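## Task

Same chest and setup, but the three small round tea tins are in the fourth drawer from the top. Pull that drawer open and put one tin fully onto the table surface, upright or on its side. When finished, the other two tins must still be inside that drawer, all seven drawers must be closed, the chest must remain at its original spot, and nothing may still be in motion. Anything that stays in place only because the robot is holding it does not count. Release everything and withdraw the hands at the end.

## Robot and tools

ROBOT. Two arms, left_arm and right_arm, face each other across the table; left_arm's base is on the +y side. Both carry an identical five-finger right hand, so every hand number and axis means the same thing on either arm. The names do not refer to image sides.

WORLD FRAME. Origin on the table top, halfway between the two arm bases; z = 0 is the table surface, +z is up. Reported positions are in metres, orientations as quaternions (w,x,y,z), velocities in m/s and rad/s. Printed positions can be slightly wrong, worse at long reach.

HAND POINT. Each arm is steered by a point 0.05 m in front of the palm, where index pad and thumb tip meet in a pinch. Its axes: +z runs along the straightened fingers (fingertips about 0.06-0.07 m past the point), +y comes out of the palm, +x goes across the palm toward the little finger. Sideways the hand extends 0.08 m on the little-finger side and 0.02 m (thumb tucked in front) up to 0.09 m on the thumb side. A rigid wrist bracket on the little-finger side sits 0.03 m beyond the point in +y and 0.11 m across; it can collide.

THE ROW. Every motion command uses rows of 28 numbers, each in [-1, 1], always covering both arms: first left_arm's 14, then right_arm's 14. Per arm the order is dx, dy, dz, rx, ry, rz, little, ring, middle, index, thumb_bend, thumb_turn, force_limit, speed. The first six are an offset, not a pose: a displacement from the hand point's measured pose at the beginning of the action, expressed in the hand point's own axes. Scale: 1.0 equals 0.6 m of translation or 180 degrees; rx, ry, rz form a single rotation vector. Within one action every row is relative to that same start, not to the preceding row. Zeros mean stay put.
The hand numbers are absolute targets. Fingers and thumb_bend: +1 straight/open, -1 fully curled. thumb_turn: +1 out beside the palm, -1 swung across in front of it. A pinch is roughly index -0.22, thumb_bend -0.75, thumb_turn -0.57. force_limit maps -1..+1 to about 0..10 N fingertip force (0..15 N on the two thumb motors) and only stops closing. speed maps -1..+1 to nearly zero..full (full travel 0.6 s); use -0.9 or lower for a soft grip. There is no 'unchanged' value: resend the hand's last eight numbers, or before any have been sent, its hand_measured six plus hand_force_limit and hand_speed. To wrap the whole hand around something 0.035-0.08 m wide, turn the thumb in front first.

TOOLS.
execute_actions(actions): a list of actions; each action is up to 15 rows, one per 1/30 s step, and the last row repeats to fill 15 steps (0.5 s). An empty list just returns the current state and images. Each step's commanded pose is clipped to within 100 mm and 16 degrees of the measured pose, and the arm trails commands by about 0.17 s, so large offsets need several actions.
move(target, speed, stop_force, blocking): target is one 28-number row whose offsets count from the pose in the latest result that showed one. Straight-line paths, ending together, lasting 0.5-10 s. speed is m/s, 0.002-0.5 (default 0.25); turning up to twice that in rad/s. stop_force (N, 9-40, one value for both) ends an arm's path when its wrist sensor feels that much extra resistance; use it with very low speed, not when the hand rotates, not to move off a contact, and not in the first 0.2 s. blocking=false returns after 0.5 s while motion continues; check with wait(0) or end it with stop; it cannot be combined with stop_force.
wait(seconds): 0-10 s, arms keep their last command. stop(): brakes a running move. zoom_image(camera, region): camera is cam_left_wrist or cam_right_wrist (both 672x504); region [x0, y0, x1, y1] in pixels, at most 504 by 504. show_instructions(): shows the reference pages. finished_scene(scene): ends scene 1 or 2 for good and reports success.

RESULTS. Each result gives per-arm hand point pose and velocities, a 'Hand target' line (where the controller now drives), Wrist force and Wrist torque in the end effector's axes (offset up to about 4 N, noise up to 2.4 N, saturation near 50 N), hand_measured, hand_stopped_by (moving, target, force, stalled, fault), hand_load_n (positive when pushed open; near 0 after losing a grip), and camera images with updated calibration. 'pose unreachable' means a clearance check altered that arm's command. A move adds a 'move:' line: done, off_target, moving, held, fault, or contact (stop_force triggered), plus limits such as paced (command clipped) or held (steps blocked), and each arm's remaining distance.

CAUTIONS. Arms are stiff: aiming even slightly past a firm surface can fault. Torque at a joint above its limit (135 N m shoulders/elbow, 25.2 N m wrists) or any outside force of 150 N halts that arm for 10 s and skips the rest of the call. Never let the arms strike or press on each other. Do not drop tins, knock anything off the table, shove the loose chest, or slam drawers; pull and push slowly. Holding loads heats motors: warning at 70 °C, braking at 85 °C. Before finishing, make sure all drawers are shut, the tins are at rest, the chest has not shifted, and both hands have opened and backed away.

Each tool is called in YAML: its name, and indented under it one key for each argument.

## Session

execute_actions:
  actions: []

Scene clock: 0.00 s.
left_arm: end_effector_position=(+0.2883, +0.4419, +0.4766) hand_measured=(+1.000, +1.000, +1.000, +1.000, +1.000, +1.000) hand_load_n=(+0.0, +0.0, +0.0, +0.0, +0.0, +0.0) hand_stopped_by=(target, target, target, target, target, target) hand_force_limit=0.00 hand_speed=-0.80 end_effector_quat_wxyz=(+0.004, +0.384, +0.923, -0.011) end_effector_velocity=(+0.000, +0.000, +0.000) end_effector_angular_velocity=(-0.002, -0.002, +0.000) | right_arm: end_effector_position=(+0.2098, -0.3064, +0.4727) hand_measured=(+1.000, +1.000, +1.000, +1.000, +1.000, +1.000) hand_load_n=(+0.0, +0.0, +0.0, +0.0, +0.0, +0.0) hand_stopped_by=(target, target, target, target, target, target) hand_force_limit=0.00 hand_speed=-0.80 end_effector_quat_wxyz=(-0.006, -0.279, +0.960, +0.008) end_effector_velocity=(+0.000, -0.001, -0.000) end_effector_angular_velocity=(-0.003, -0.001, +0.000)
Joint positions: left_arm=[ 0.535 -1.751  1.362  1.94   1.582 -1.88 ] | right_arm=[-1.208 -1.707  1.35   1.941  1.556 -1.907]
Joint velocities: left_arm=[ 0.    -0.001 -0.    -0.001 -0.001 -0.   ] | right_arm=[ 0.    -0.     0.001 -0.001  0.003  0.   ]
Wrist force (N, on the end effector, along its own x y z axes, offset not removed): no reading
Wrist torque (N m, same axes, about the end effector's origin, offset not removed): no reading
Hand target (left_arm): +0.288, +0.442, +0.477; +0.004, +0.384, +0.923, -0.011
Hand target (right_arm): +0.210, -0.306, +0.473; -0.006, -0.279, +0.960, +0.008
camera_calibration (this result's frames):
cam_left_wrist: T_world_to_cam=[[0.749954, 0.661449, 0.0074182, -0.519291], [0.546189, -0.62552, 0.557138, -0.146577], [0.373159, -0.413776, -0.830387, 0.60053], [0, 0, 0, 1]] pos_world=[0.24541, 0.500282, 0.584188]
cam_right_wrist: T_world_to_cam=[[-0.410887, 0.911681, -0.0030664, 0.366361], [0.765678, 0.346906, 0.541659, -0.312519], [0.494884, 0.220212, -0.840593, 0.49057], [0, 0, 0, 1]] pos_world=[0.147046, -0.33362, 0.582772]

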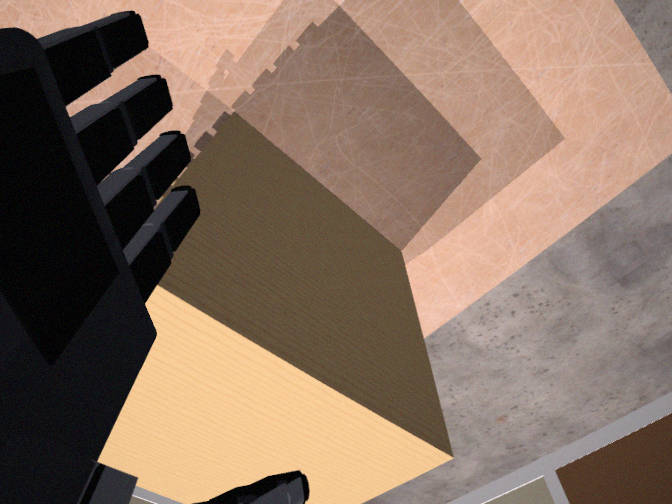

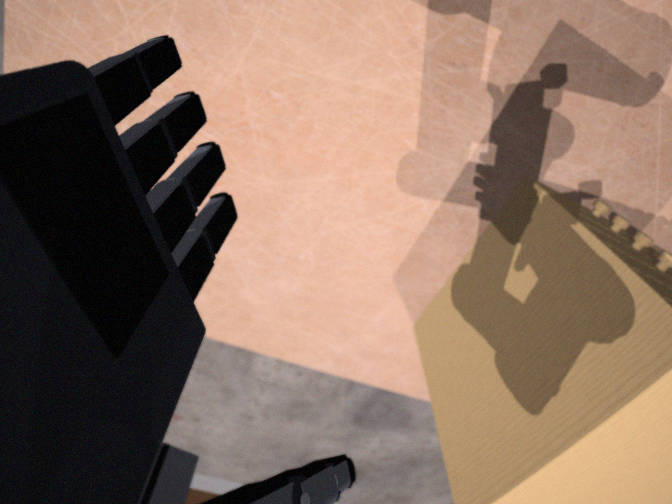

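move:
  target: [0,0,0,0,0,0,1,1,1,1,1,1,0,-0.8, 0.24,0.587,0.15,0,0,0,-1,-1,-1,0.4,0,-0.57,0,0.5]
  speed: 0.35

move:
  target: [0,0,0,0,0,0,1,1,1,1,1,1,0,-0.8, -0.2,-0.06,0.25,-0.594,0.19,0.594,-1,-1,-1,0.4,0,-0.57,0,0.5]
  speed: 0.35

Scene clock: 2.27 s.
left_arm: end_effector_position=(+0.2883, +0.4419, +0.4766) hand_measured=(+1.000, +1.000, +1.000, +1.000, +1.000, +1.000) hand_load_n=(+0.0, +0.0, +0.0, +0.0, +0.0, +0.0) hand_stopped_by=(target, target, target, target, target, target) hand_force_limit=0.00 hand_speed=-0.80 end_effector_quat_wxyz=(+0.004, +0.384, +0.923, -0.011) end_effector_velocity=(+0.000, +0.000, +0.000) end_effector_angular_velocity=(+0.001, -0.001, +0.000) | right_arm: end_effector_position=(-0.1025, -0.0863, +0.3917) hand_measured=(-1.000, -1.000, -1.000, +0.400, +0.000, -0.570) hand_load_n=(+0.0, +0.0, +0.0, +0.0, +0.0, +0.0) hand_stopped_by=(target, target, target, target, target, target) hand_force_limit=0.00 hand_speed=0.50 end_effector_quat_wxyz=(-0.008, -0.280, +0.960, +0.010) end_effector_velocity=(-0.001, +0.002, +0.000) end_effector_angular_velocity=(-0.006, -0.007, -0.004)
Joint positions: left_arm=[ 0.535 -1.751  1.362  1.94   1.582 -1.88 ] | right_arm=[ 0.143 -1.304  1.125  1.735  1.55  -0.557]
Joint velocities: left_arm=[ 0.    -0.     0.     0.    -0.001 -0.   ] | right_arm=[ 0.008  0.013 -0.017  0.01   0.007  0.012]
Wrist force (N, on the end effector, along its own x y z axes, offset not removed): left_arm=[0.0 0.0 -0.7] | right_arm=[0.1 -2.4 2.2]
Wrist torque (N m, same axes, about the end effector's origin, offset not removed): left_arm=[-0.17 0.03 0.06] | right_arm=[-0.47 -0.06 0.19]
Hand target (left_arm): +0.288, +0.442, +0.477; +0.004, +0.384, +0.923, -0.011
Hand target (right_arm): -0.103, -0.086, +0.392; -0.008, -0.279, +0.960, +0.009
Off the commanded pose (left_arm): 0.000 m, 0 deg.
Off the commanded pose (right_arm): 0.002 m, 0 deg.
move: done
camera_calibration (this result's frames):
cam_left_wrist: T_world_to_cam=[[0.749954, 0.661449, 0.00741823, -0.519291], [0.546189, -0.62552, 0.557138, -0.146577], [0.373159, -0.413776, -0.830387, 0.60053], [0, 0, 0, 1]] pos_world=[0.24541, 0.500282, 0.584188]
cam_right_wrist: T_world_to_cam=[[-0.411401, 0.911454, 0.00141441, 0.0353771], [0.767687, 0.345672, 0.539599, -0.104937], [0.491331, 0.223077, -0.841921, 0.528942], [0, 0, 0, 1]] pos_world=[-0.164772, -0.113966, 0.501901]

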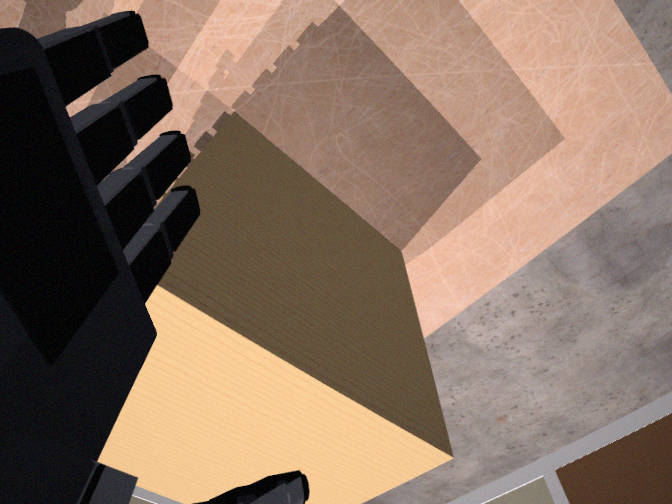

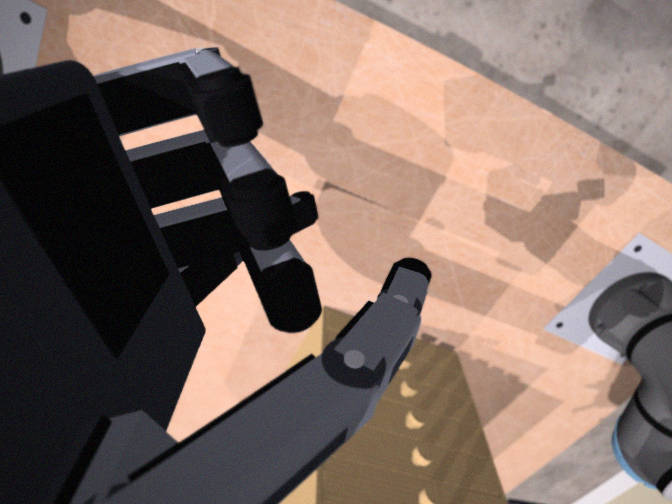

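Scene clock: 6.80 s.
left_arm: end_effector_position=(+0.2883, +0.4419, +0.4766) hand_measured=(+1.000, +1.000, +1.000, +1.000, +1.000, +1.000) hand_load_n=(+0.0, +0.0, +0.0, +0.0, +0.0, +0.0) hand_stopped_by=(target, target, target, target, target, target) hand_force_limit=0.00 hand_speed=-0.80 end_effector_quat_wxyz=(+0.004, +0.384, +0.923, -0.011) end_effector_velocity=(-0.000, -0.000, -0.000) end_effector_angular_velocity=(+0.000, +0.001, -0.000) | right_arm: end_effector_position=(+0.0147, -0.0502, +0.2400) hand_measured=(-1.000, -1.000, -1.000, +0.400, +0.000, -0.570) hand_load_n=(+0.0, +0.0, +0.0, +0.0, +0.0, +0.0) hand_stopped_by=(target, target, target, target, target, target) hand_force_limit=0.00 hand_speed=0.50 end_effector_quat_wxyz=(-0.405, +0.589, +0.388, +0.582) end_effector_velocity=(+0.001, +0.001, -0.000) end_effector_angular_velocity=(+0.006, +0.005, -0.014)
Joint positions: left_arm=[ 0.535 -1.751  1.362  1.94   1.582 -1.88 ] | right_arm=[ 0.284 -1.595  2.18  -0.591  2.102  1.592]
Joint velocities: left_arm=[-0.     0.001  0.     0.     0.001  0.   ] | right_arm=[ 0.005  0.008 -0.006 -0.007  0.019  0.004]
Wrist force (N, on the end effector, along its own x y z axes, offset not removed): left_arm=[-1.3 -0.4 0.3] | right_arm=[-0.6 -2.4 1.2]
Wrist torque (N m, same axes, about the end effector's origin, offset not removed): left_arm=[-0.27 0.21 -0.02] | right_arm=[-0.51 0.13 0.16]
Hand target (left_arm): +0.288, +0.442, +0.477; +0.004, +0.384, +0.923, -0.011
Hand target (right_arm): +0.015, -0.050, +0.240; -0.405, +0.589, +0.388, +0.582
Off the commanded pose (left_arm): 0.000 m, 0 deg.
Off the commanded pose (right_arm): 0.000 m, 0 deg.
move: done
camera_calibration (this result's frames):
cam_left_wrist: T_world_to_cam=[[0.749954, 0.661449, 0.00741812, -0.519291], [0.546189, -0.62552, 0.557138, -0.146577], [0.373159, -0.413776, -0.830387, 0.60053], [0, 0, 0, 1]] pos_world=[0.24541, 0.500282, 0.584188]
cam_right_wrist: T_world_to_cam=[[0.923304, -0.345929, -0.166863, 0.00857279], [-0.321724, -0.459321, -0.82796, 0.178232], [0.209772, 0.818143, -0.535387, 0.296007], [0, 0, 0, 1]] pos_world=[-0.0126675, -0.157344, 0.307478]

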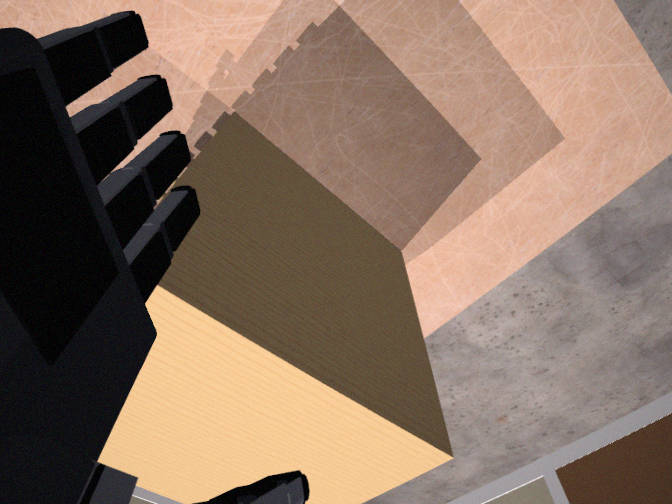

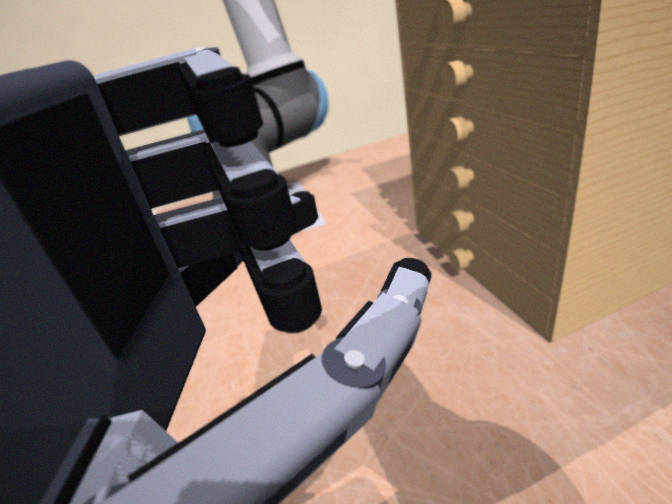

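move:
  target: [0,0,0,0,0,0,1,1,1,1,1,1,0,-0.8, -0.088,0.058,0.379,0,0,0,-1,-1,-1,0.5,-0.05,-0.57,0.9,0.5]
  speed: 0.25

Scene clock: 8.77 s.
left_arm: end_effector_position=(+0.2883, +0.4419, +0.4766) hand_measured=(+1.000, +1.000, +1.000, +1.000, +1.000, +1.000) hand_load_n=(+0.0, +0.0, +0.0, +0.0, +0.0, +0.0) hand_stopped_by=(target, target, target, target, target, target) hand_force_limit=0.00 hand_speed=-0.80 end_effector_quat_wxyz=(+0.004, +0.384, +0.923, -0.011) end_effector_velocity=(+0.000, -0.000, -0.000) end_effector_angular_velocity=(+0.001, +0.000, +0.000) | right_arm: end_effector_position=(+0.1303, +0.1484, +0.1874) hand_measured=(-1.000, -1.000, -1.000, +0.500, -0.050, -0.570) hand_load_n=(+0.0, +0.0, +0.0, +0.0, +0.0, +0.0) hand_stopped_by=(target, target, target, target, target, target) hand_force_limit=0.90 hand_speed=0.50 end_effector_quat_wxyz=(-0.405, +0.588, +0.389, +0.582) end_effector_velocity=(+0.001, +0.003, -0.000) end_effector_angular_velocity=(+0.000, -0.000, +0.001)
Joint positions: left_arm=[ 0.535 -1.751  1.362  1.94   1.582 -1.88 ] | right_arm=[-0.01  -1.173  1.82  -0.653  1.808  1.593]
Joint velocities: left_arm=[ 0.     0.001 -0.     0.    -0.    -0.   ] | right_arm=[-0.001  0.006 -0.008  0.002 -0.002 -0.   ]
Wrist force (N, on the end effector, along its own x y z axes, offset not removed): left_arm=[0.4 -0.2 0.5] | right_arm=[0.0 -1.7 2.8]
Wrist torque (N m, same axes, about the end effector's origin, offset not removed): left_arm=[-0.28 0.10 0.09] | right_arm=[-0.45 -0.02 0.20]
Hand target (left_arm): +0.288, +0.442, +0.477; +0.004, +0.384, +0.923, -0.011
Hand target (right_arm): +0.130, +0.149, +0.187; -0.405, +0.588, +0.389, +0.582
Off the commanded pose (left_arm): 0.000 m, 0 deg.
Off the commanded pose (right_arm): 0.000 m, 0 deg.
move: done
camera_calibration (this result's frames):
cam_left_wrist: T_world_to_cam=[[0.749954, 0.661449, 0.00741821, -0.519291], [0.546189, -0.62552, 0.557138, -0.146577], [0.373159, -0.413776, -0.830387, 0.60053], [0, 0, 0, 1]] pos_world=[0.24541, 0.500282, 0.584188]
cam_right_wrist: T_world_to_cam=[[0.923483, -0.345905, -0.165918, -0.0385127], [-0.320861, -0.459318, -0.828296, 0.263107], [0.210303, 0.818154, -0.53516, 0.0810595], [0, 0, 0, 1]] pos_world=[0.102939, 0.0412088, 0.25492]

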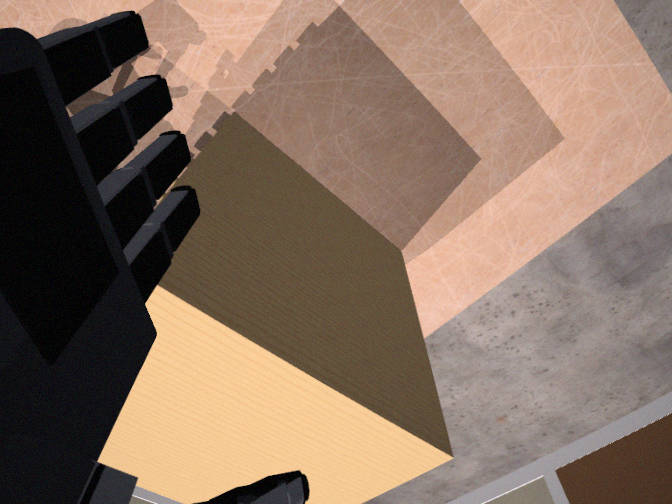

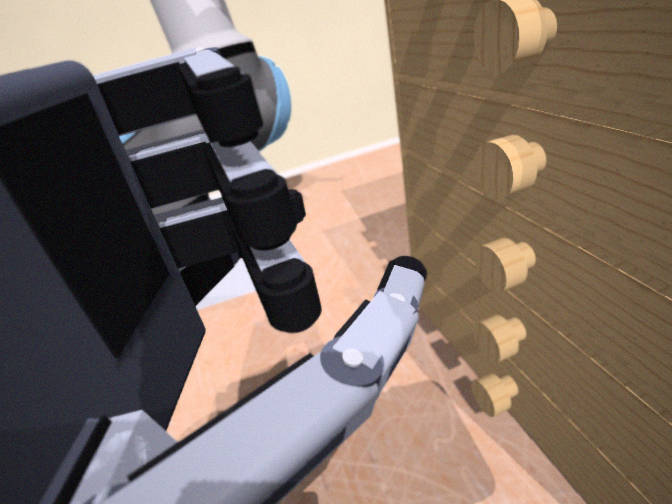

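move:
  target: [0,0,0,0,0,0,1,1,1,1,1,1,0,-0.8, 0,0.116,0.068,0,0,0,-1,-1,-1,0.5,-0.05,-0.57,0.9,0.5]
  speed: 0.04
  stop_force: 9

Scene clock: 11.40 s.
left_arm: end_effector_position=(+0.2883, +0.4419, +0.4766) hand_measured=(+1.000, +1.000, +1.000, +1.000, +1.000, +1.000) hand_load_n=(+0.0, +0.0, +0.0, +0.0, +0.0, +0.0) hand_stopped_by=(target, target, target, target, target, target) hand_force_limit=0.00 hand_speed=-0.80 end_effector_quat_wxyz=(+0.004, +0.384, +0.923, -0.011) end_effector_velocity=(-0.000, -0.000, -0.000) end_effector_angular_velocity=(+0.000, +0.001, +0.000) | right_arm: end_effector_position=(+0.2098, +0.1604, +0.1861) hand_measured=(-1.000, -1.000, -1.000, +0.500, -0.050, -0.570) hand_load_n=(+0.0, +0.0, +0.0, +0.0, +0.0, +0.0) hand_stopped_by=(target, target, target, target, target, target) hand_force_limit=0.90 hand_speed=0.50 end_effector_quat_wxyz=(-0.404, +0.588, +0.389, +0.582) end_effector_velocity=(+0.003, +0.001, +0.000) end_effector_angular_velocity=(+0.001, -0.000, +0.000)
Joint positions: left_arm=[ 0.535 -1.751  1.362  1.94   1.582 -1.88 ] | right_arm=[-0.165 -1.155  1.796 -0.647  1.652  1.593]
Joint velocities: left_arm=[-0.     0.001 -0.     0.     0.001 -0.   ] | right_arm=[-0.005  0.001 -0.002 -0.001 -0.005 -0.   ]
Wrist force (N, on the end effector, along its own x y z axes, offset not removed): left_arm=[0.8 -2.3 -0.6] | right_arm=[0.9 -3.9 0.8]
Wrist torque (N m, same axes, about the end effector's origin, offset not removed): left_arm=[-0.51 -0.03 0.03] | right_arm=[-0.66 -0.17 0.18]
Hand target (left_arm): +0.288, +0.442, +0.477; +0.004, +0.384, +0.923, -0.011
Hand target (right_arm): +0.210, +0.160, +0.186; -0.404, +0.588, +0.389, +0.582
Off the commanded pose (left_arm): 0.000 m, 0 deg.
Off the commanded pose (right_arm): 0.000 m, 0 deg.
move: done
camera_calibration (this result's frames):
cam_left_wrist: T_world_to_cam=[[0.749954, 0.661449, 0.00741826, -0.519291], [0.546189, -0.62552, 0.557138, -0.146577], [0.373159, -0.413776, -0.830387, 0.60053], [0, 0, 0, 1]] pos_world=[0.24541, 0.500282, 0.584188]
cam_right_wrist: T_world_to_cam=[[0.923558, -0.345938, -0.165431, -0.10808], [-0.320467, -0.459408, -0.828399, 0.292976], [0.210575, 0.81809, -0.535151, 0.0537815], [0, 0, 0, 1]] pos_world=[0.182382, 0.0532082, 0.253603]

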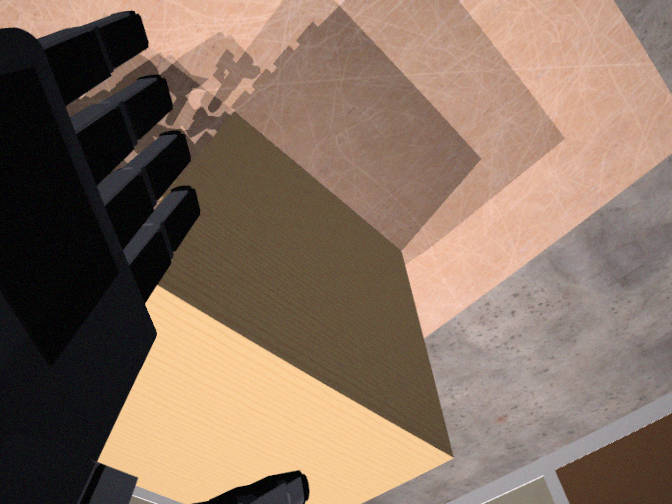

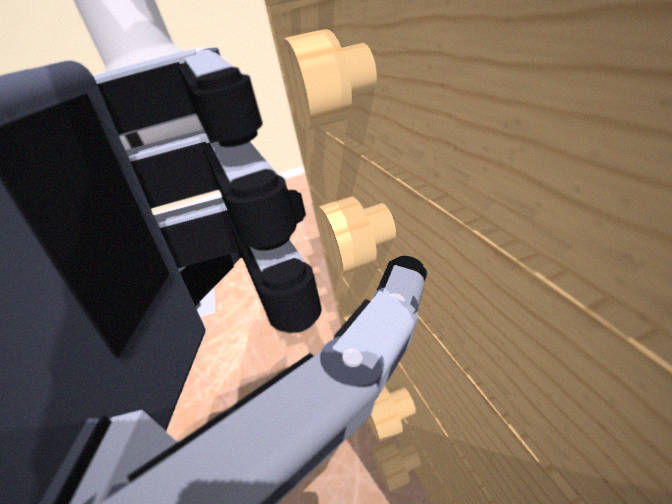

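Went the full way without contact; similar relation as before. Close.

move:
  target: [0,0,0,0,0,0,1,1,1,1,1,1,0,-0.8, 0,0,0,0,0,0,-1,-1,-1,-0.4,-0.9,-0.57,0.9,-0.7]

wait:
  seconds: 1.5

Scene clock: 13.03 s.
left_arm: end_effector_position=(+0.2883, +0.4419, +0.4766) hand_measured=(+1.000, +1.000, +1.000, +1.000, +1.000, +1.000) hand_load_n=(+0.0, +0.0, +0.0, +0.0, +0.0, +0.0) hand_stopped_by=(target, target, target, target, target, target) hand_force_limit=0.00 hand_speed=-0.80 end_effector_quat_wxyz=(+0.004, +0.384, +0.923, -0.011) end_effector_velocity=(-0.000, -0.000, -0.000) end_effector_angular_velocity=(-0.001, -0.000, -0.000) | right_arm: end_effector_position=(+0.2098, +0.1604, +0.1861) hand_measured=(-1.000, -1.000, -1.000, +0.014, -0.414, -0.570) hand_load_n=(+0.0, +0.0, +0.0, +13.5, +14.0, +0.5) hand_stopped_by=(target, target, target, force, force, target) hand_force_limit=0.90 hand_speed=-0.70 end_effector_quat_wxyz=(-0.404, +0.588, +0.389, +0.582) end_effector_velocity=(+0.000, -0.000, -0.000) end_effector_angular_velocity=(-0.000, +0.000, -0.001)
Joint positions: left_arm=[ 0.535 -1.751  1.362  1.94   1.582 -1.88 ] | right_arm=[-0.165 -1.155  1.796 -0.647  1.652  1.593]
Joint velocities: left_arm=[ 0.    -0.     0.    -0.001  0.001  0.   ] | right_arm=[-0.     0.     0.    -0.     0.001 -0.   ]
Wrist force (N, on the end effector, along its own x y z axes, offset not removed): left_arm=[0.7 0.9 -2.0] | right_arm=[-0.8 -1.8 3.4]
Wrist torque (N m, same axes, about the end effector's origin, offset not removed): left_arm=[0.02 0.05 0.23] | right_arm=[-0.39 -0.06 0.18]
Hand target (left_arm): +0.288, +0.442, +0.477; +0.004, +0.384, +0.923, -0.011
Hand target (right_arm): +0.210, +0.160, +0.186; -0.404, +0.588, +0.389, +0.582
Off the commanded pose (left_arm): 0.000 m, 0 deg.
Off the commanded pose (right_arm): 0.000 m, 0 deg.
move: done
camera_calibration (this result's frames):
cam_left_wrist: T_world_to_cam=[[0.749954, 0.661449, 0.00741813, -0.519291], [0.546189, -0.62552, 0.557138, -0.146577], [0.373159, -0.413776, -0.830387, 0.60053], [0, 0, 0, 1]] pos_world=[0.24541, 0.500282, 0.584188]
cam_right_wrist: T_world_to_cam=[[0.923563, -0.345925, -0.16543, -0.108067], [-0.320471, -0.459455, -0.828371, 0.292957], [0.210547, 0.818069, -0.535195, 0.0537984], [0, 0, 0, 1]] pos_world=[0.182364, 0.0532065, 0.253592]

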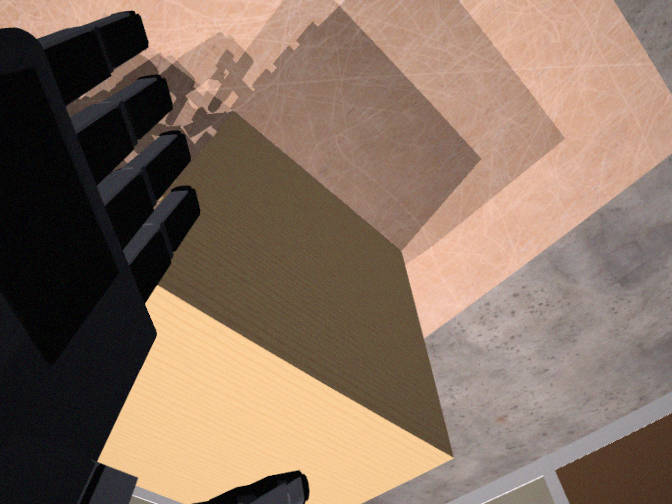

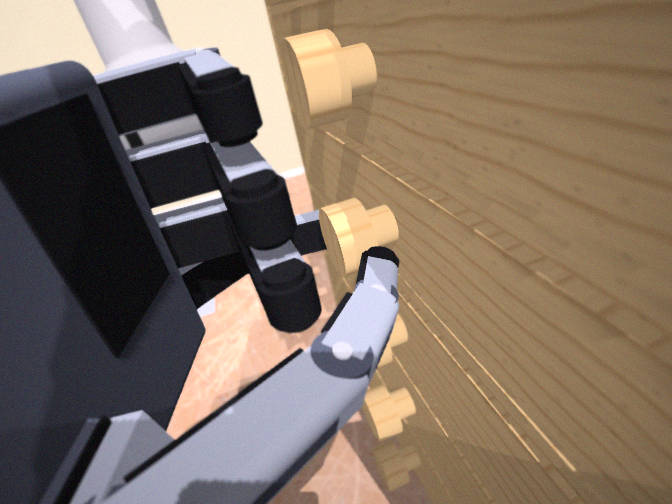

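Scene clock: 14.53 s.
left_arm: end_effector_position=(+0.2883, +0.4419, +0.4766) hand_measured=(+1.000, +1.000, +1.000, +1.000, +1.000, +1.000) hand_load_n=(+0.0, +0.0, +0.0, +0.0, +0.0, +0.0) hand_stopped_by=(target, target, target, target, target, target) hand_force_limit=0.00 hand_speed=-0.80 end_effector_quat_wxyz=(+0.004, +0.384, +0.923, -0.011) end_effector_velocity=(+0.000, +0.001, +0.000) end_effector_angular_velocity=(+0.000, -0.002, +0.000) | right_arm: end_effector_position=(+0.2098, +0.1604, +0.1861) hand_measured=(-1.000, -1.000, -1.000, +0.014, -0.414, -0.570) hand_load_n=(+0.0, +0.0, +0.0, +13.5, +14.0, +0.5) hand_stopped_by=(target, target, target, force, force, target) hand_force_limit=0.90 hand_speed=-0.70 end_effector_quat_wxyz=(-0.404, +0.588, +0.389, +0.582) end_effector_velocity=(-0.000, -0.000, -0.001) end_effector_angular_velocity=(-0.001, +0.001, +0.001)
Joint positions: left_arm=[ 0.535 -1.751  1.362  1.94   1.582 -1.88 ] | right_arm=[-0.165 -1.155  1.796 -0.647  1.652  1.593]
Joint velocities: left_arm=[-0.    -0.001  0.001 -0.    -0.002 -0.   ] | right_arm=[ 0.     0.     0.001 -0.001 -0.001  0.   ]
Wrist force (N, on the end effector, along its own x y z axes, offset not removed): left_arm=[-1.5 -1.1 0.3] | right_arm=[-0.9 -1.1 2.9]
Wrist torque (N m, same axes, about the end effector's origin, offset not removed): left_arm=[-0.35 0.30 0.00] | right_arm=[-0.23 -0.08 0.20]
Hand target (left_arm): +0.288, +0.442, +0.477; +0.004, +0.384, +0.923, -0.011
Hand target (right_arm): +0.210, +0.160, +0.186; -0.404, +0.588, +0.389, +0.582
Off the commanded pose (left_arm): 0.000 m, 0 deg.
Off the commanded pose (right_arm): 0.000 m, 0 deg.
wait: 1.50 s; at rest by 0.17 s
camera_calibration (this result's frames):
cam_left_wrist: T_world_to_cam=[[0.749954, 0.661449, 0.00741835, -0.519291], [0.546189, -0.62552, 0.557138, -0.146577], [0.373159, -0.413776, -0.830387, 0.60053], [0, 0, 0, 1]] pos_world=[0.24541, 0.500282, 0.584188]
cam_right_wrist: T_world_to_cam=[[0.923565, -0.345919, -0.165433, -0.108066], [-0.32046, -0.459421, -0.828395, 0.292966], [0.210554, 0.818091, -0.535158, 0.0537882], [0, 0, 0, 1]] pos_world=[0.182365, 0.0532089, 0.253599]

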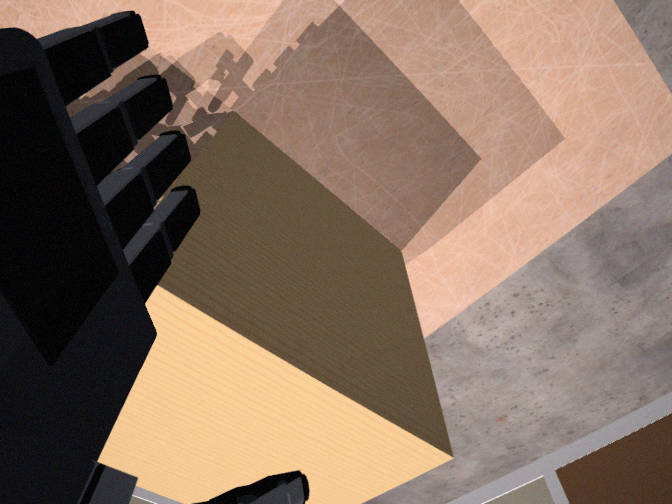

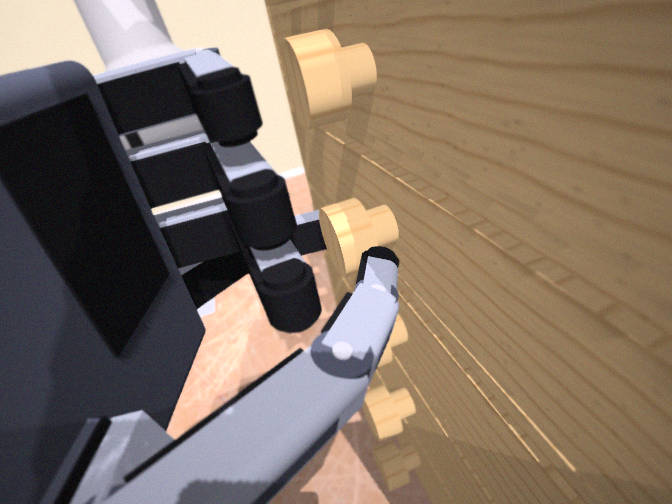

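move:
  target: [0,0,0,0,0,0,1,1,1,1,1,1,0,-0.8, 0,-0.262,-0.107,0,0,0,-1,-1,-1,-0.4,-0.9,-0.57,0.9,-0.7]
  speed: 0.035

Scene clock: 19.87 s.
left_arm: end_effector_position=(+0.2883, +0.4419, +0.4766) hand_measured=(+1.000, +1.000, +1.000, +1.000, +1.000, +1.000) hand_load_n=(+0.0, +0.0, +0.0, +0.0, +0.0, +0.0) hand_stopped_by=(target, target, target, target, target, target) hand_force_limit=0.00 hand_speed=-0.80 end_effector_quat_wxyz=(+0.004, +0.384, +0.923, -0.011) end_effector_velocity=(-0.000, -0.001, -0.000) end_effector_angular_velocity=(+0.001, +0.002, -0.000) | right_arm: end_effector_position=(+0.0402, +0.1591, +0.1892) hand_measured=(-1.000, -1.000, -1.000, +0.014, -0.412, -0.570) hand_load_n=(+0.0, +0.0, +0.0, +16.5, +11.0, +0.5) hand_stopped_by=(target, target, target, force, force, target) hand_force_limit=0.90 hand_speed=-0.70 end_effector_quat_wxyz=(-0.405, +0.589, +0.388, +0.582) end_effector_velocity=(-0.003, +0.000, -0.000) end_effector_angular_velocity=(-0.000, +0.000, +0.002)
Joint positions: left_arm=[ 0.535 -1.751  1.362  1.94   1.582 -1.88 ] | right_arm=[ 0.174 -1.116  1.726 -0.615  1.992  1.593]
Joint velocities: left_arm=[-0.     0.001  0.     0.     0.001  0.   ] | right_arm=[ 0.005  0.002 -0.002  0.001  0.002  0.   ]
Wrist force (N, on the end effector, along its own x y z axes, offset not removed): left_arm=[-0.3 -1.8 -1.8] | right_arm=[-0.9 4.2 11.3]
Wrist torque (N m, same axes, about the end effector's origin, offset not removed): left_arm=[-0.33 0.13 0.00] | right_arm=[-0.51 -0.18 0.24]
Hand target (left_arm): +0.288, +0.442, +0.477; +0.004, +0.384, +0.923, -0.011
Hand target (right_arm): +0.040, +0.159, +0.189; -0.405, +0.589, +0.388, +0.582
Off the commanded pose (left_arm): 0.000 m, 0 deg.
Off the commanded pose (right_arm): 0.000 m, 0 deg.
move: done
camera_calibration (this result's frames):
cam_left_wrist: T_world_to_cam=[[0.749954, 0.661449, 0.00741823, -0.519291], [0.546189, -0.62552, 0.557138, -0.146577], [0.373159, -0.413776, -0.830387, 0.60053], [0, 0, 0, 1]] pos_world=[0.24541, 0.500282, 0.584188]
cam_right_wrist: T_world_to_cam=[[0.923407, -0.345842, -0.166469, 0.0488188], [-0.321319, -0.45932, -0.828118, 0.24056], [0.209936, 0.81818, -0.535265, 0.0922349], [0, 0, 0, 1]] pos_world=[0.0128534, 0.0519128, 0.256709]

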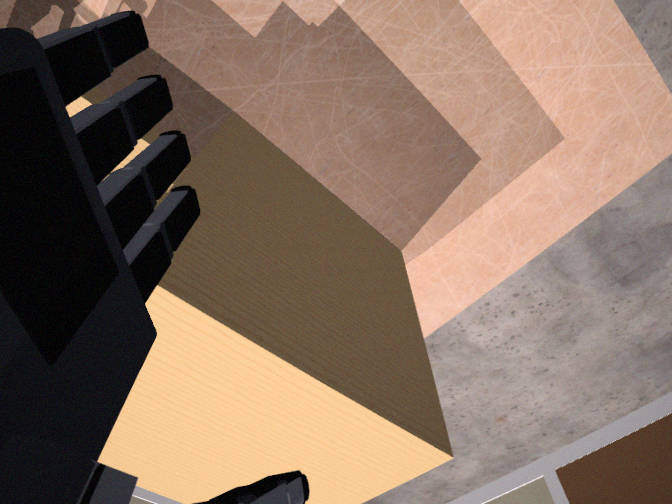

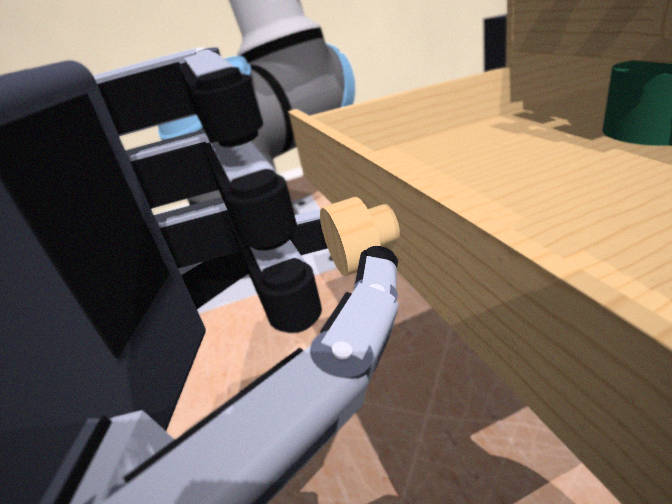

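move:
  target: [0,0,0,0,0,0,1,1,1,1,1,1,0,-0.8, 0,-0.111,-0.036,0,0,0,-1,-1,-1,-0.4,-0.9,-0.57,0.9,-0.7]
  speed: 0.035

Scene clock: 22.37 s.
left_arm: end_effector_position=(+0.2883, +0.4419, +0.4766) hand_measured=(+1.000, +1.000, +1.000, +1.000, +1.000, +1.000) hand_load_n=(+0.0, +0.0, +0.0, +0.0, +0.0, +0.0) hand_stopped_by=(target, target, target, target, target, target) hand_force_limit=0.00 hand_speed=-0.80 end_effector_quat_wxyz=(+0.004, +0.384, +0.923, -0.011) end_effector_velocity=(+0.000, -0.000, -0.000) end_effector_angular_velocity=(-0.000, -0.001, +0.000) | right_arm: end_effector_position=(-0.0294, +0.1637, +0.1906) hand_measured=(-1.000, -1.000, -1.000, +0.014, -0.412, -0.570) hand_load_n=(+0.0, +0.0, +0.0, +15.0, +10.5, +1.0) hand_stopped_by=(target, target, target, force, force, target) hand_force_limit=0.90 hand_speed=-0.70 end_effector_quat_wxyz=(-0.405, +0.589, +0.388, +0.582) end_effector_velocity=(-0.002, +0.000, -0.000) end_effector_angular_velocity=(-0.001, -0.000, -0.000)
Joint positions: left_arm=[ 0.535 -1.751  1.362  1.94   1.582 -1.88 ] | right_arm=[ 0.305 -1.06   1.631 -0.577  2.123  1.592]
Joint velocities: left_arm=[ 0.     0.     0.    -0.    -0.001 -0.   ] | right_arm=[ 0.004  0.003 -0.004  0.002  0.004  0.   ]
Wrist force (N, on the end effector, along its own x y z axes, offset not removed): left_arm=[-0.1 0.1 0.2] | right_arm=[-0.8 -0.8 3.8]
Wrist torque (N m, same axes, about the end effector's origin, offset not removed): left_arm=[-0.19 0.07 0.06] | right_arm=[-0.58 -0.24 0.15]
Hand target (left_arm): +0.288, +0.442, +0.477; +0.004, +0.384, +0.923, -0.011
Hand target (right_arm): -0.030, +0.164, +0.191; -0.405, +0.589, +0.388, +0.582
Off the commanded pose (left_arm): 0.000 m, 0 deg.
Off the commanded pose (right_arm): 0.000 m, 0 deg.
move: done
camera_calibration (this result's frames):
cam_left_wrist: T_world_to_cam=[[0.749954, 0.661449, 0.00741805, -0.51929], [0.546189, -0.62552, 0.557138, -0.146577], [0.373158, -0.413776, -0.830387, 0.60053], [0, 0, 0, 1]] pos_world=[0.24541, 0.500282, 0.584188]
cam_right_wrist: T_world_to_cam=[[0.923356, -0.345809, -0.166823, 0.114972], [-0.321627, -0.459359, -0.827977, 0.221396], [0.20969, 0.818172, -0.535373, 0.103805], [0, 0, 0, 1]] pos_world=[-0.05672, 0.0565282, 0.258065]

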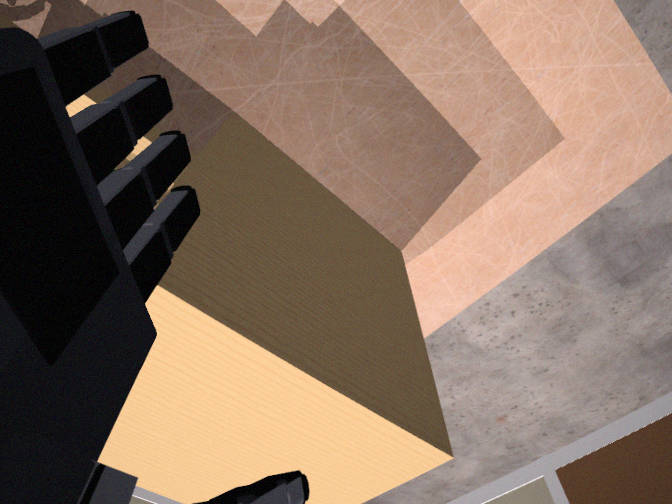

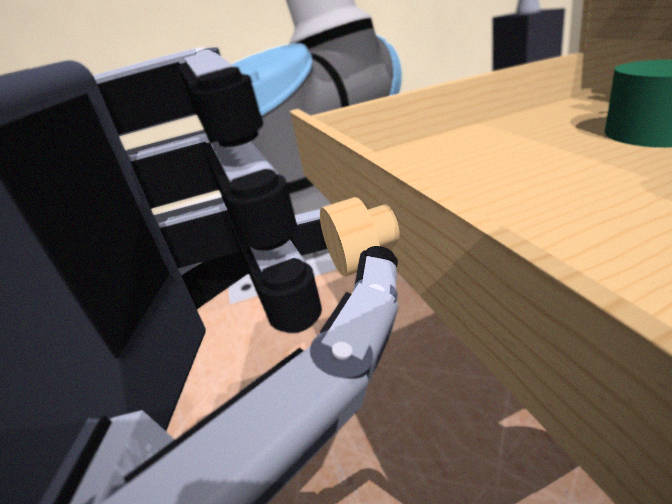

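move:
  target: [-0.03,-0.471,0.195,0.315,-0.131,-0.227,-1,-1,0.3,0.3,1,-0.8,0.6,0.5, 0,0,0,0,0,0,-1,-1,-1,-0.4,-0.9,-0.57,0.9,-0.7]
  speed: 0.3

Scene clock: 25.93 s.
left_arm: end_effector_position=(+0.1006, +0.2259, +0.3650) hand_measured=(-1.000, -1.000, +0.300, +0.300, +1.000, -0.800) hand_load_n=(+0.0, +0.0, +0.0, +0.0, +0.0, +0.0) hand_stopped_by=(target, target, target, target, target, target) hand_force_limit=0.60 hand_speed=0.50 end_effector_quat_wxyz=(+0.018, -0.003, -0.867, +0.498) end_effector_velocity=(-0.001, +0.000, -0.001) end_effector_angular_velocity=(+0.004, -0.017, +0.023) | right_arm: end_effector_position=(-0.0294, +0.1637, +0.1906) hand_measured=(-1.000, -1.000, -1.000, +0.014, -0.412, -0.570) hand_load_n=(+0.0, +0.0, +0.0, +15.0, +10.5, +1.0) hand_stopped_by=(target, target, target, force, force, target) hand_force_limit=0.90 hand_speed=-0.70 end_effector_quat_wxyz=(-0.405, +0.589, +0.388, +0.582) end_effector_velocity=(-0.001, +0.000, -0.000) end_effector_angular_velocity=(-0.000, -0.000, +0.002)
Joint positions: left_arm=[-0.942 -2.297  1.951  1.145  0.78  -3.803] | right_arm=[ 0.305 -1.06   1.631 -0.577  2.123  1.592]
Joint velocities: left_arm=[-0.238 -0.037  0.05   0.189 -0.186 -0.261] | right_arm=[ 0.     0.     0.    -0.    -0.001 -0.   ]
Wrist force (N, on the end effector, along its own x y z axes, offset not removed): left_arm=[-0.5 -3.3 0.9] | right_arm=[-2.1 -2.7 3.4]
Wrist torque (N m, same axes, about the end effector's origin, offset not removed): left_arm=[-0.68 0.17 0.04] | right_arm=[-0.61 0.03 0.10]
Hand target (left_arm): +0.100, +0.226, +0.365; -0.016, +0.002, +0.867, -0.498
Hand target (right_arm): -0.029, +0.164, +0.191; -0.405, +0.589, +0.388, +0.582
Off the commanded pose (left_arm): 0.002 m, 2 deg.
Off the commanded pose (right_arm): 0.000 m, 0 deg.
move: done
camera_calibration (this result's frames):
cam_left_wrist: T_world_to_cam=[[0.0480335, 0.522099, -0.851531, 0.180794], [0.855904, 0.417952, 0.304539, -0.291682], [0.514899, -0.743457, -0.426791, 0.401501], [0, 0, 0, 1]] pos_world=[0.0342354, 0.326016, 0.414137]
cam_right_wrist: T_world_to_cam=[[0.923355, -0.34581, -0.166823, 0.114971], [-0.321627, -0.459358, -0.827977, 0.221396], [0.209691, 0.818172, -0.535373, 0.103805], [0, 0, 0, 1]] pos_world=[-0.0567194, 0.0565283, 0.258065]

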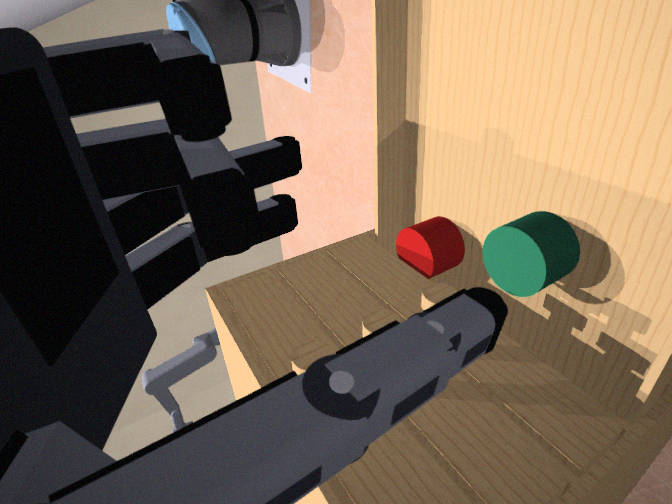

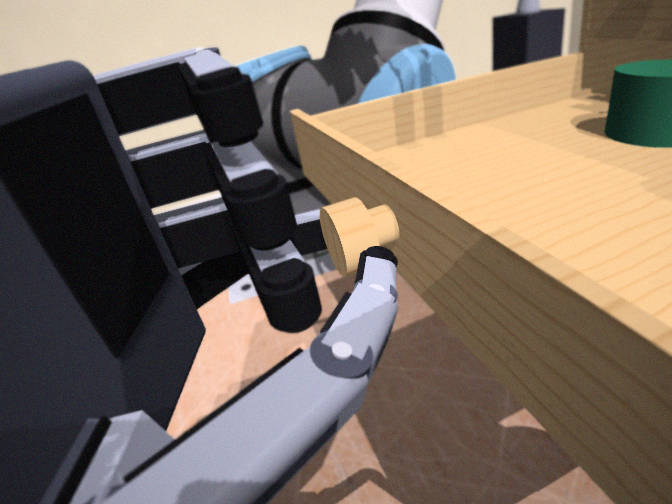

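move:
  target: [0,0,0,0,0,0,-1,-1,0.3,0.3,1,-0.8,0.6,0.5, 0,-0.063,-0.022,0,0,0,-1,-1,-1,-0.4,-0.9,-0.57,0.9,-0.7]
  speed: 0.035

Scene clock: 27.77 s.
left_arm: end_effector_position=(+0.1005, +0.2260, +0.3650) hand_measured=(-1.000, -1.000, +0.300, +0.300, +1.000, -0.800) hand_load_n=(+0.0, +0.0, +0.0, +0.0, +0.0, +0.0) hand_stopped_by=(target, target, target, target, target, target) hand_force_limit=0.60 hand_speed=0.50 end_effector_quat_wxyz=(+0.017, -0.003, -0.867, +0.498) end_effector_velocity=(+0.000, -0.000, +0.000) end_effector_angular_velocity=(+0.000, -0.001, +0.001) | right_arm: end_effector_position=(-0.0692, +0.1654, +0.1913) hand_measured=(-1.000, -1.000, -1.000, +0.012, -0.422, -0.570) hand_load_n=(+0.0, +0.0, +0.0, +0.0, +0.0, +0.0) hand_stopped_by=(target, target, target, force, force, target) hand_force_limit=0.90 hand_speed=-0.70 end_effector_quat_wxyz=(-0.405, +0.589, +0.388, +0.582) end_effector_velocity=(-0.002, -0.000, -0.001) end_effector_angular_velocity=(-0.001, -0.000, -0.001)
Joint positions: left_arm=[-0.959 -2.301  1.954  1.158  0.767 -3.821] | right_arm=[ 0.375 -1.023  1.567 -0.551  2.193  1.592]
Joint velocities: left_arm=[ 0.017  0.004 -0.003 -0.012  0.011  0.017] | right_arm=[ 0.004  0.003 -0.003  0.002  0.005  0.   ]
Wrist force (N, on the end effector, along its own x y z axes, offset not removed): left_arm=[3.2 -0.4 -0.5] | right_arm=[0.6 -1.0 2.5]
Wrist torque (N m, same axes, about the end effector's origin, offset not removed): left_arm=[-0.11 -0.35 0.32] | right_arm=[-0.36 -0.19 0.20]
Hand target (left_arm): +0.101, +0.226, +0.365; -0.017, +0.003, +0.867, -0.498
Hand target (right_arm): -0.069, +0.165, +0.191; -0.405, +0.589, +0.388, +0.582
Off the commanded pose (left_arm): 0.000 m, 0 deg.
Off the commanded pose (right_arm): 0.000 m, 0 deg.
move: done
camera_calibration (this result's frames):
cam_left_wrist: T_world_to_cam=[[0.0481077, 0.521769, -0.85173, 0.18087], [0.855723, 0.418294, 0.30458, -0.291741], [0.515194, -0.743497, -0.426366, 0.401443], [0, 0, 0, 1]] pos_world=[0.0341267, 0.326133, 0.414072]
cam_right_wrist: T_world_to_cam=[[0.923351, -0.345744, -0.166986, 0.152427], [-0.321747, -0.459409, -0.827902, 0.21002], [0.209527, 0.818171, -0.535438, 0.111133], [0, 0, 0, 1]] pos_world=[-0.0964552, 0.0582599, 0.258834]

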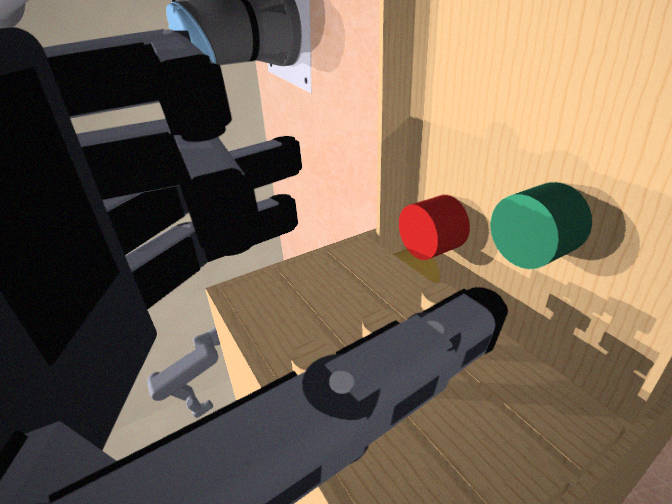

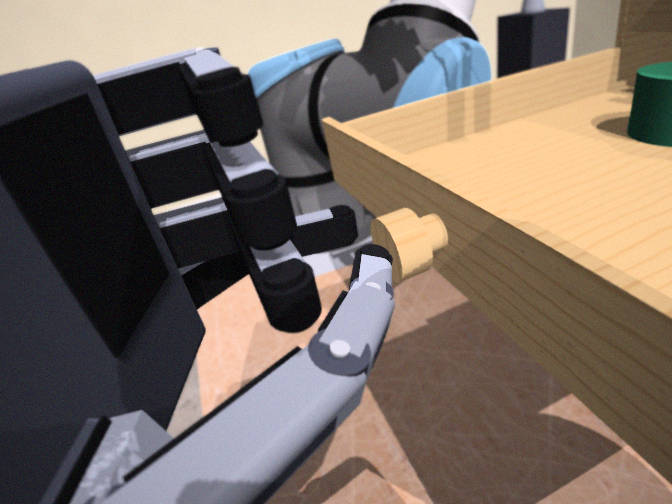

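move:
  target: [-0.091,0.15,0.156,0,0,0,-1,-1,0.3,0.3,1,-0.8,0.6,0.5, 0,0,0,0,0,0,-1,-1,-1,-0.4,-0.9,-0.57,0.9,-0.7]
  speed: 0.1

Scene clock: 30.20 s.
left_arm: end_effector_position=(+0.1513, +0.1894, +0.2393) hand_measured=(-1.000, -1.000, +0.300, +0.300, +1.000, -0.800) hand_load_n=(+0.0, +0.0, +0.0, +0.0, +0.0, +0.0) hand_stopped_by=(target, target, target, target, target, target) hand_force_limit=0.60 hand_speed=0.50 end_effector_quat_wxyz=(+0.015, -0.003, -0.867, +0.499) end_effector_velocity=(+0.000, -0.000, -0.001) end_effector_angular_velocity=(+0.006, +0.011, -0.013) | right_arm: end_effector_position=(-0.0692, +0.1654, +0.1913) hand_measured=(-1.000, -1.000, -1.000, +0.012, -0.422, -0.570) hand_load_n=(+0.0, +0.0, +0.0, +0.0, +0.0, +0.0) hand_stopped_by=(target, target, target, force, force, target) hand_force_limit=0.90 hand_speed=-0.70 end_effector_quat_wxyz=(-0.405, +0.589, +0.388, +0.582) end_effector_velocity=(+0.000, +0.000, -0.000) end_effector_angular_velocity=(+0.000, +0.000, +0.000)
Joint positions: left_arm=[-0.108 -2.072  2.153  0.449  1.453 -3.238] | right_arm=[ 0.375 -1.023  1.567 -0.551  2.193  1.592]
Joint velocities: left_arm=[ 0.035  0.014 -0.009 -0.003  0.047  0.015] | right_arm=[-0.     0.     0.    -0.    -0.001  0.   ]
Wrist force (N, on the end effector, along its own x y z axes, offset not removed): left_arm=[-0.7 0.0 0.0] | right_arm=[0.5 -2.1 3.4]
Wrist torque (N m, same axes, about the end effector's origin, offset not removed): left_arm=[-0.22 0.10 0.11] | right_arm=[-0.56 -0.19 0.22]
Hand target (left_arm): +0.151, +0.189, +0.239; -0.016, +0.004, +0.867, -0.498
Hand target (right_arm): -0.069, +0.165, +0.191; -0.405, +0.589, +0.388, +0.582
Off the commanded pose (left_arm): 0.001 m, 0 deg.
Off the commanded pose (right_arm): 0.000 m, 0 deg.
move: done
camera_calibration (this result's frames):
cam_left_wrist: T_world_to_cam=[[0.0499511, 0.520359, -0.852485, 0.0906443], [0.85388, 0.4205, 0.306707, -0.282164], [0.518068, -0.743241, -0.42332, 0.293233], [0, 0, 0, 1]] pos_world=[0.0844918, 0.289425, 0.287946]
cam_right_wrist: T_world_to_cam=[[0.923351, -0.345744, -0.166986, 0.152427], [-0.321747, -0.459409, -0.827902, 0.21002], [0.209527, 0.818172, -0.535438, 0.111133], [0, 0, 0, 1]] pos_world=[-0.0964553, 0.0582599, 0.258834]

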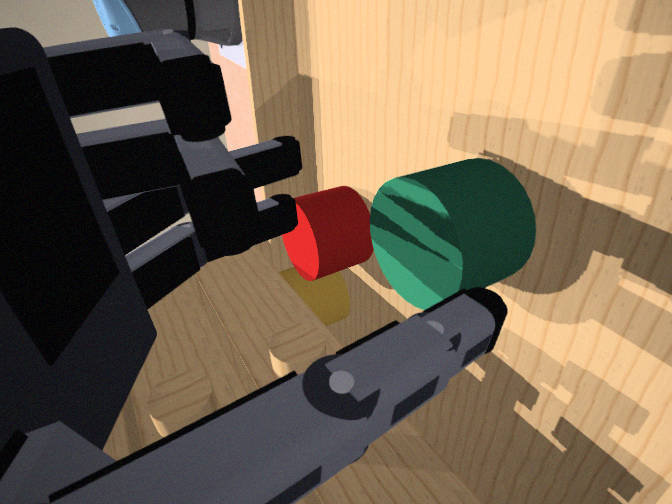

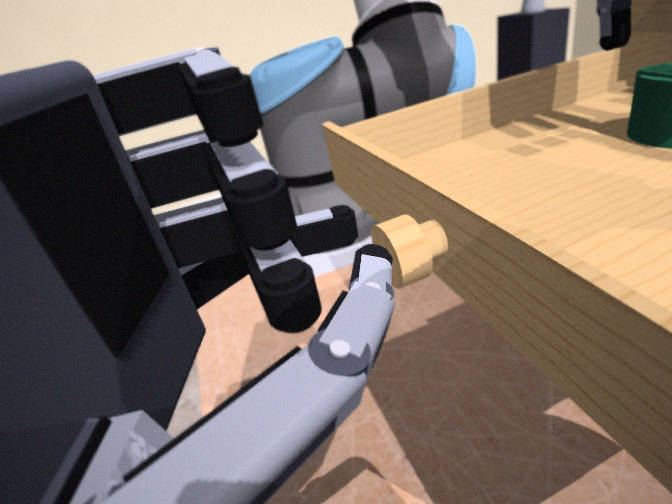

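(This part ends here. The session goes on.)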